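# Insert pin red-end-up into the correctly deep hole

## Task

A block has five holes, each of a different depth. Stand the pin in one of them with its red end on top, choosing the hole whose depth leaves the entire red section, and nothing below it, above the block's surface. The pin must stay that way once the robot lets go. Holding it in place with the gripper does not count.

## Robot and tools

Robot: two arms, left_arm and right_arm, each with a two-finger gripper. The names are labels only. In the scene frame left_arm sits on the +y side. They do not match the left or right of any picture. The fingers point along the gripper's own +z axis and open and close along its y axis. The reported end_effector_position is the spot between the pads when closed. Closed fingertips reach about 19 mm past it, open ones about 6 mm. Closing pushes the tips roughly 13 mm further out, so keep that clearance above surfaces.

Frame: one scene frame for everything. The origin is on the table top midway between the arms, +z is up and +x points out over the table. Arm bases may be tilted. The mounting plates and the metal frame behind the arms are fixed obstacles. Reported hand positions can be slightly off, more so at long reach.

Row format, used by both motion tools: one flat list of 18 numbers covering both arms, even when only one moves. The order is left_arm x, y, z, qw, qx, qy, qz, left_gripper position, speed, then the same nine for right_arm. x, y, z are an absolute target position in metres and the quaternion is an absolute target orientation with w first, both in the scene frame. These are poses, not offsets. A call is refused if any target lies more than 0.6 m from that arm's last reported position along any of its gripper axes. Each control step clips the commanded pose to within 70 mm and 16 degrees of the measured one. When position and orientation conflict, position wins. To hold an orientation, resend the same quaternion every time rather than copying the drifted one from a result. To keep an arm still, resend its last reported full pose and its gripper numbers.

Gripper numbers, each in [-1, 1]. Position: +1 is fully open (85 mm), 0 is about 41 mm, about -0.8 brings the pads together, and -1 closes until blocked. Speed: about 20 mm/s at -1, 85 at 0 and 150 at +1. A full close grips at roughly 190 to 235 N per pad. For a gentle grip, open first, then command a position just under the object's width. Fingers only react to a change of 0.01 or more. Resending the same pair leaves a gripper alone, but a 0 is a real command. To release, command a width larger than the object. position_measured_pct is about 50 minus 50 times the finger position, so 0 means fully open. Stopping below about 90 means something is held or blocking. About 90 or more means the pads met.

execute_actions: argument actions, a list with zero or one item, plus optional pictures (boolean). An empty list just reports the state. {"rows": [[18 numbers], ...], "steps": n} runs up to 15 steps of 1/30 s each, one row per step, repeating the last row. {"steps": n} with no rows waits up to 300 steps, counted from the previous result, so thinking time uses them up.

move: target is one 18-number row as above. speed is in m/s, from 0.002 to 0.5, default 0.25, and rotation is capped at twice that in rad/s. Each gripper follows a straight line to its target, and both finish together within 0.5 to 10 s. Finger numbers are applied at the start. It does not avoid obstacles or the other arm, and it may lag, stray or overshoot speed. Faster moves and targets set deeper past a contact hit and press harder. The result adds a move: line with the ending (done, off_target, moving, held, fault), any limits (paced = target clipped, held = steps blocked), and each gripper's distance to its target.

wait: seconds, 0 to 10. Nothing new is commanded during it.

zoom_image: camera (cam_head_left, cam_head_right, cam_high, cam_left_wrist, cam_right_wrist, all 896x504) and region [x0, y0, x1, y1] in pixels from the top-left, at most 504 by 504. Use it to compare hole depths and the length of the pin's red band.

finished_scene: scene, the current scene number. It is final and reports whether the goal was met.

Result lines: a state line with each gripper's pose. A Hand target line gives the pose currently being driven to. Joint positions and torques are listed, and torques are offset and noisy. Other lines: pose unreachable (clearance check altered a command), HELD (steps not sent), TORQUE FAULT (a joint hit its load limit, so the arm freezes 10 s and the call is cut), MOTOR HOT from 60 °C, and OVER-TEMPERATURE FAULT at 75 °C when the arm sags. Load limits are 49.1 N m for waist, shoulder, upper arm roll and elbow and 30.9 N m for the three wrist joints. Carried weight counts toward them. Joint ranges are listed per joint.

Suggested order: look and zoom to judge the holes and the pin. Open, descend, grip the pin so the red end points up, and lift. Place it over the chosen hole and lower slowly. Release, back off, confirm it stands unaided, then finish.

Avoid knocking anything off the table, which fails the task. Also avoid letting the arms touch each other, slamming into things, pressing hard, dropping the pin, and holding loads long enough to overheat. Brief tugs on held parts or pushes on loose ones may occur.

Each tool is called after ">>>" as name(argument=value, ...), one argument or row to a line, values as JSON.

## Session

>>> execute_actions(
  actions=[],
)

Scene clock: 0.00 s of 5600.00 s.
left_arm: end_effector_position=(+0.5850, +0.4349, +0.3875) position_measured_pct=0.0 end_effector_quat_wxyz=(+0.167, -0.013, +0.908, -0.384) | right_arm: end_effector_position=(+0.3130, -0.1309, +0.2845) position_measured_pct=0.0 end_effector_quat_wxyz=(+0.294, +0.808, -0.440, +0.259)
Joint positions: left_arm=[-0.634  0.802  0.353  1.415  0.614  1.091  0.666] | right_arm=[-0.926  0.908 -0.207  2.017  0.775  1.193  1.913]
Joint velocities: left_arm=[ 0.     0.001 -0.    -0.001 -0.001  0.    -0.002] | right_arm=[ 0.     0.001  0.     0.001 -0.    -0.    -0.   ]
Joint torques (N m, as the joint torque sensors report them, + toward a larger angle): no reading
Motor temperatures (°C, as the motors report them): left_arm=[33 35 30 34 36 39 39] | right_arm=[33 35 30 31 36 39 37]
Hand target (left_arm): +0.585, +0.435, +0.388; +0.167, -0.013, +0.908, -0.384
Hand target (right_arm): +0.313, -0.131, +0.285; +0.294, +0.808, -0.440, +0.259

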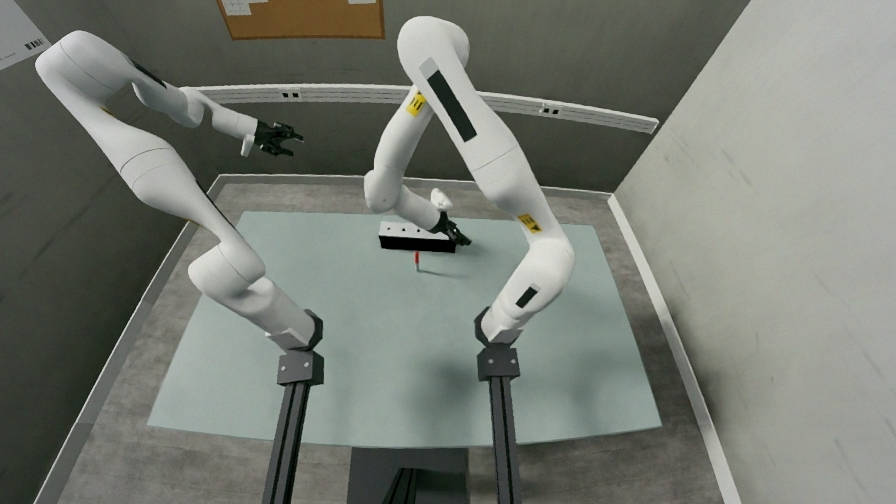

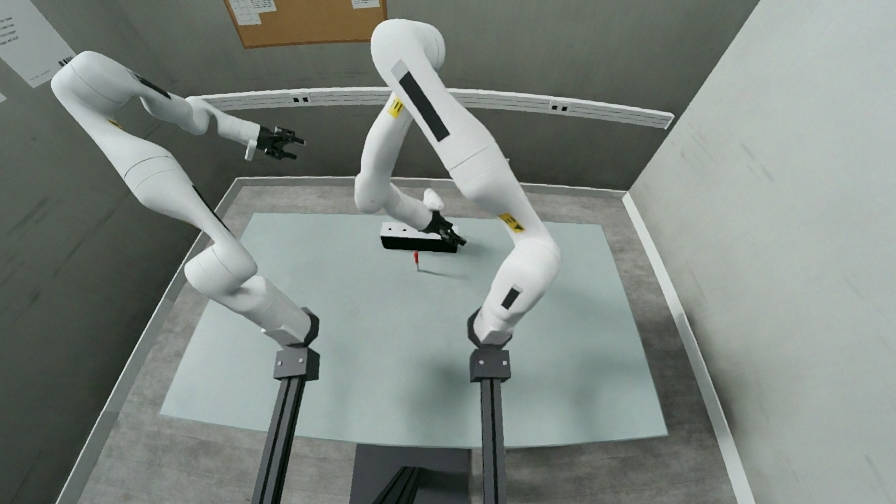

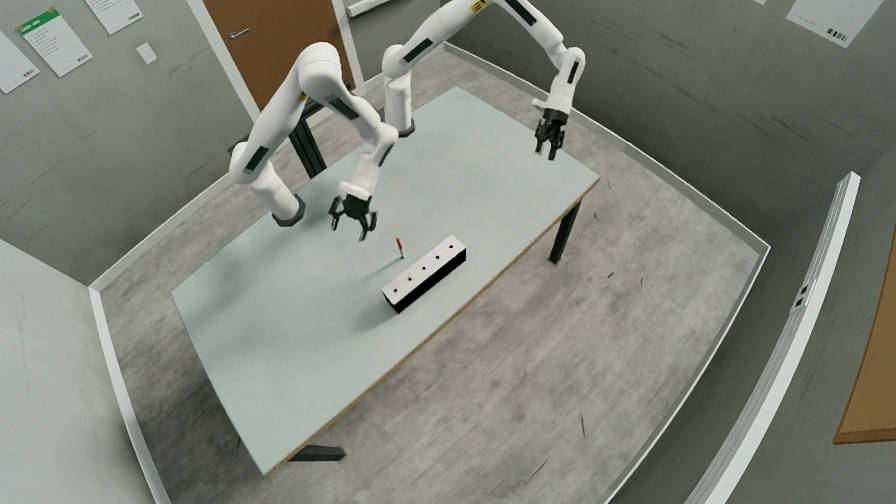

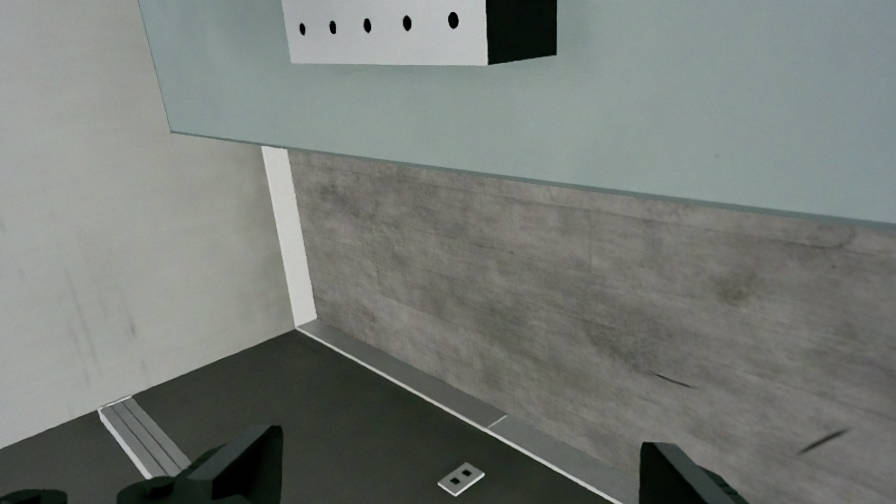

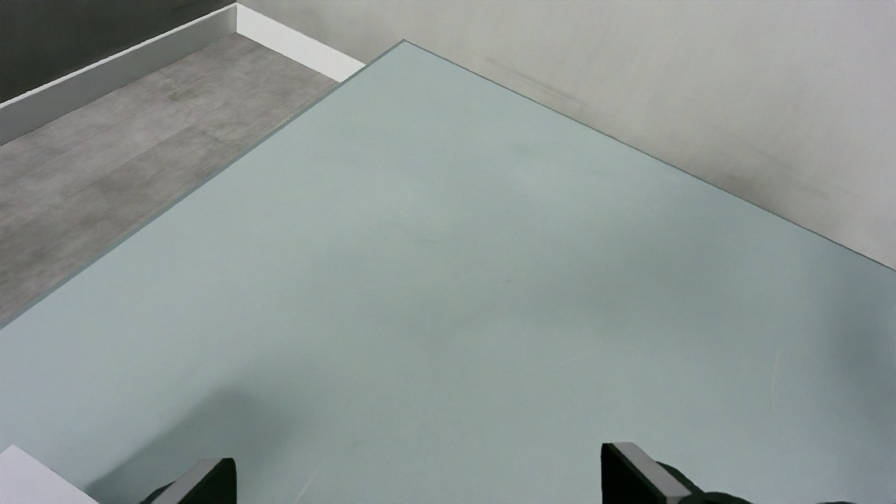

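>>> move(
  target=[0.585,0.4349,0.3875,0.167,-0.013,0.908,-0.384,1,0,0.33,0.0,0.25,0,1,0,0,0,0],
  speed=0.3,
)

Scene clock: 3.27 s of 5600.00 s.
left_arm: end_effector_position=(+0.5850, +0.4349, +0.3875) position_measured_pct=0.0 end_effector_quat_wxyz=(+0.167, -0.013, +0.908, -0.384) | right_arm: end_effector_position=(+0.3303, +0.0006, +0.2505) position_measured_pct=49.6 end_effector_quat_wxyz=(-0.000, +1.000, +0.001, +0.000)
Joint positions: left_arm=[-0.634  0.802  0.353  1.415  0.614  1.091  0.666] | right_arm=[-0.395  0.769 -0.6    2.088  0.963  0.653  3.   ]
Joint velocities: left_arm=[-0.    -0.001  0.     0.    -0.002  0.002  0.001] | right_arm=[ 0.011  0.003  0.004 -0.003 -0.007 -0.002  0.01 ]
Joint torques (N m, as the joint torque sensors report them, + toward a larger angle): left_arm=[  2.18 -20.51   5.16  -6.77   1.75   1.34   0.01] | right_arm=[ -1.32 -15.23  -3.82  -2.18  -0.12  -0.22  -0.21]
Motor temperatures (°C, as the motors report them): left_arm=[33 35 30 34 36 39 39] | right_arm=[33 35 30 31 36 39 37]
Hand target (left_arm): +0.585, +0.435, +0.387; +0.167, -0.013, +0.908, -0.384
Hand target (right_arm): +0.331, +0.000, +0.250; -0.000, +1.000, +0.000, +0.000
Off the commanded pose (left_arm): 0.000 m, 0 deg.
Off the commanded pose (right_arm): 0.001 m, 0 deg.
move: done

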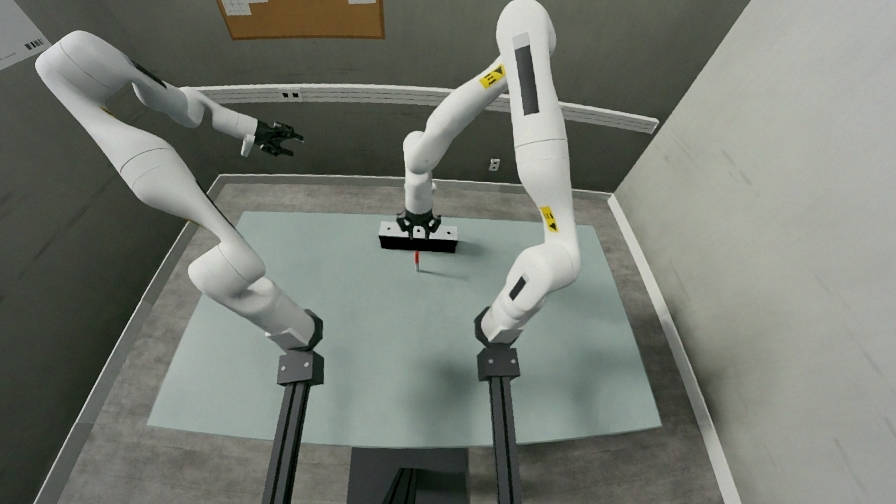

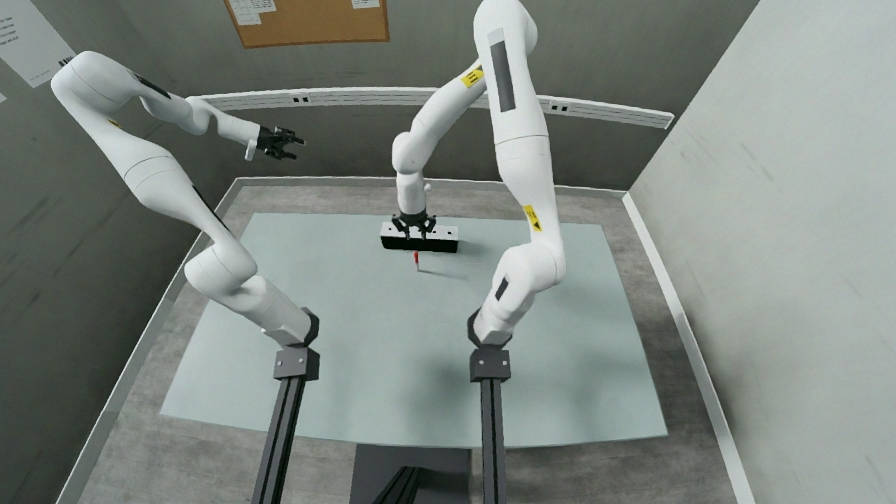

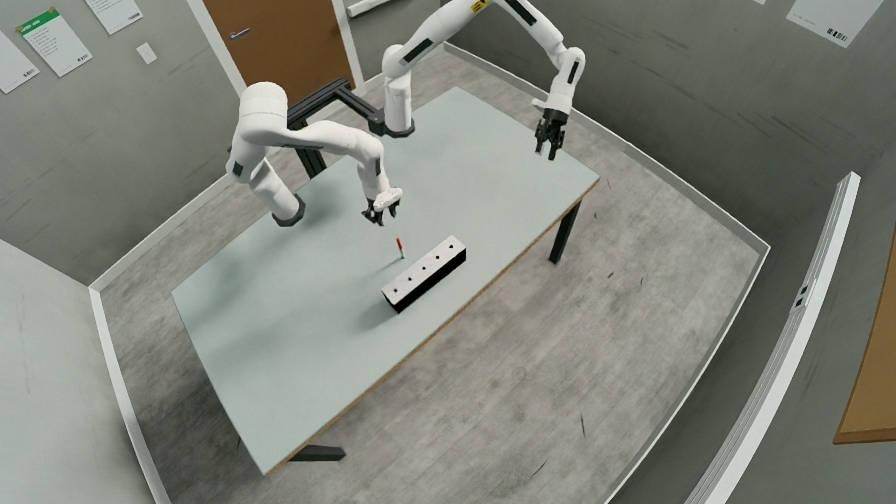

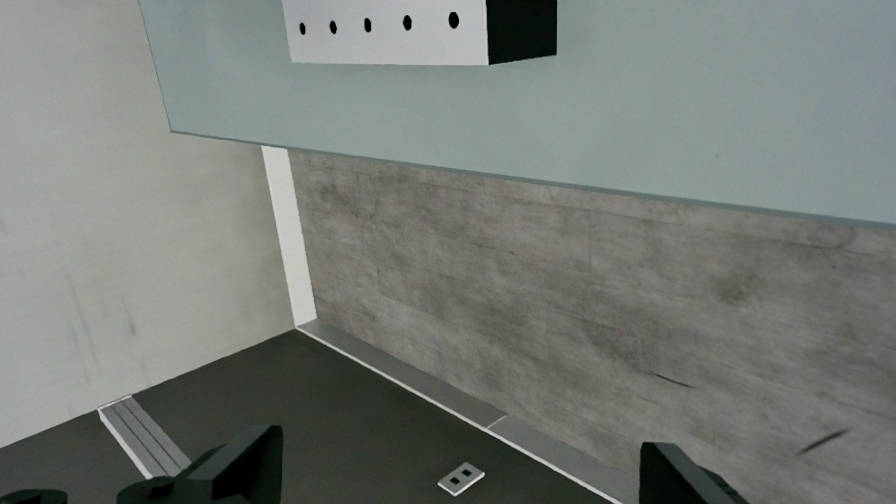

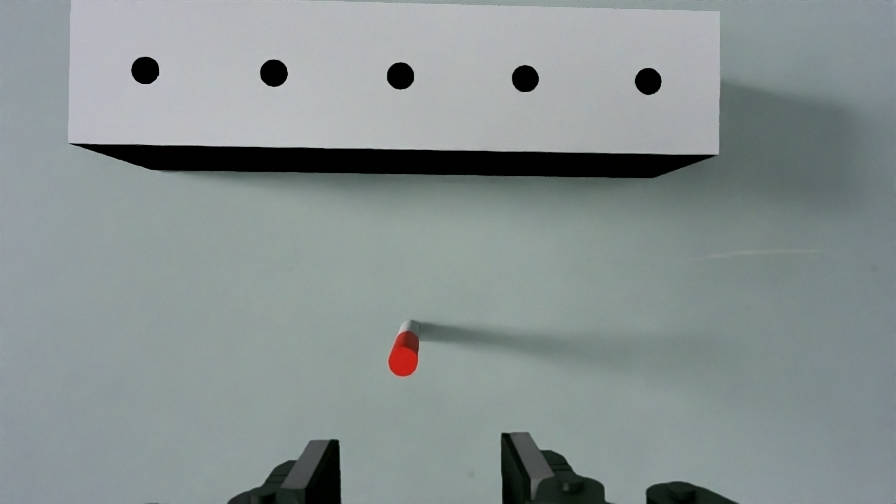

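>>> move(
  target=[0.585,0.4349,0.3875,0.167,-0.013,0.908,-0.384,1,0,0.335,0.0095,0.151,0,1,0,0,0,0],
  speed=0.15,
)

Scene clock: 5.47 s of 5600.00 s.
left_arm: end_effector_position=(+0.5850, +0.4349, +0.3875) position_measured_pct=0.0 end_effector_quat_wxyz=(+0.167, -0.013, +0.908, -0.384) | right_arm: end_effector_position=(+0.3355, +0.0096, +0.1512) position_measured_pct=49.6 end_effector_quat_wxyz=(-0.000, +1.000, -0.001, +0.000)
Joint positions: left_arm=[-0.634  0.802  0.353  1.415  0.614  1.091  0.666] | right_arm=[-0.501  0.999 -0.408  2.047  1.279  0.483  2.734]
Joint velocities: left_arm=[-0.    -0.001 -0.    -0.001 -0.002  0.001  0.   ] | right_arm=[-0.006  0.005  0.001  0.     0.003 -0.    -0.002]
Joint torques (N m, as the joint torque sensors report them, + toward a larger angle): left_arm=[  2.2  -20.43   5.01  -6.88   1.78   1.3    0.13] | right_arm=[ -1.2  -16.91  -3.3   -0.35   0.12  -0.15  -0.13]
Motor temperatures (°C, as the motors report them): left_arm=[33 35 30 34 36 39 39] | right_arm=[33 35 30 31 36 39 37]
Hand target (left_arm): +0.585, +0.435, +0.388; +0.167, -0.013, +0.908, -0.384
Hand target (right_arm): +0.335, +0.010, +0.151; -0.000, +1.000, -0.000, +0.000
Off the commanded pose (left_arm): 0.000 m, 0 deg.
Off the commanded pose (right_arm): 0.001 m, 0 deg.
move: done

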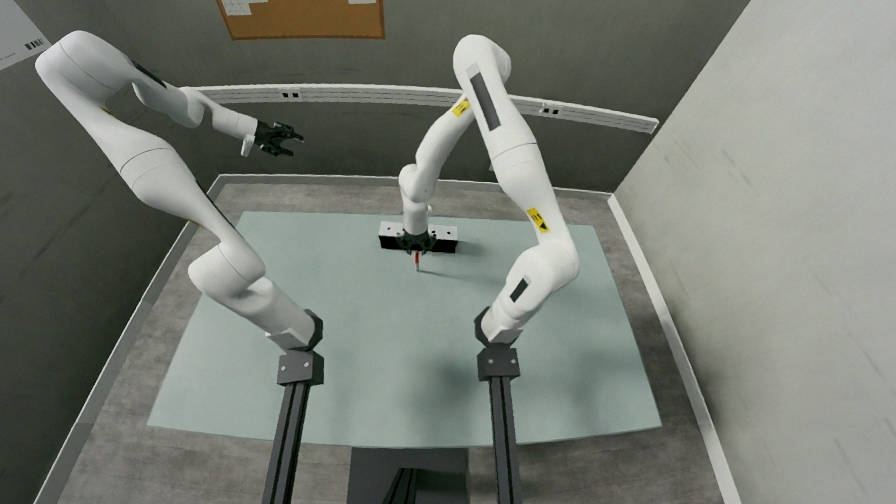

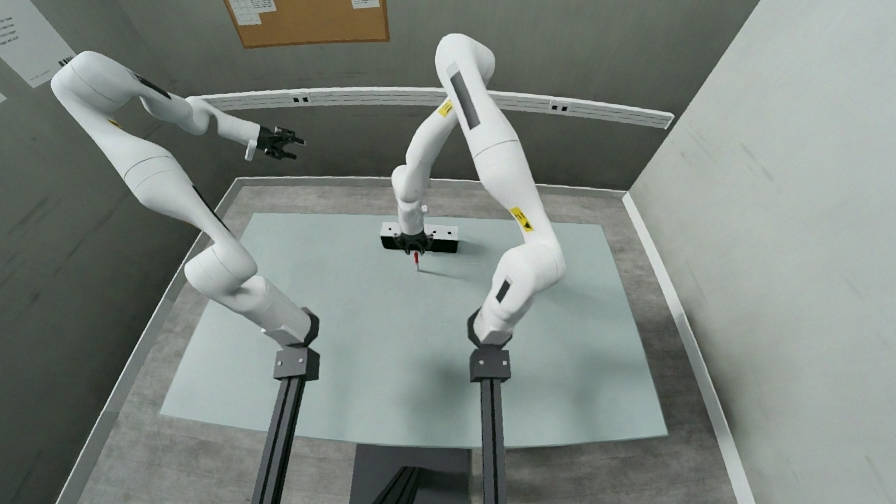

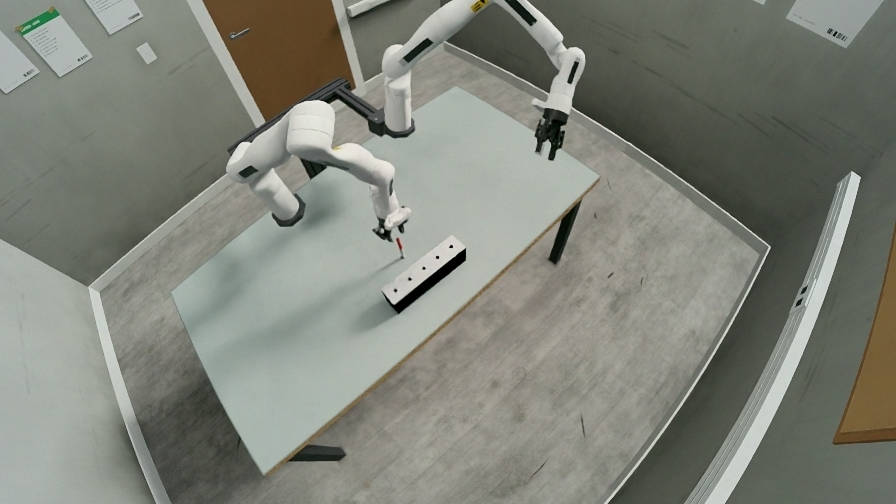

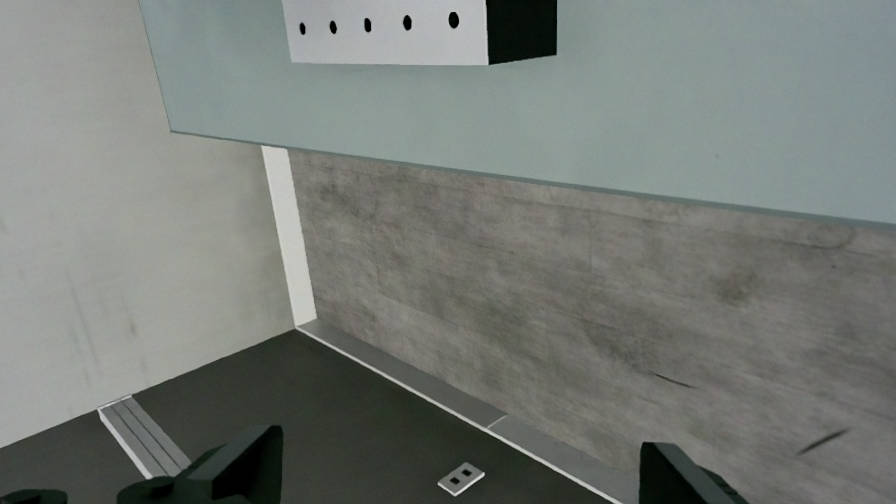

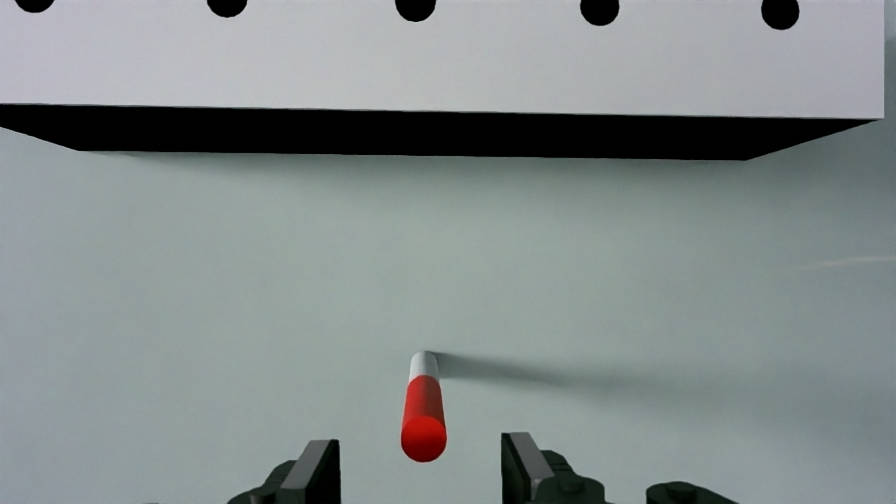

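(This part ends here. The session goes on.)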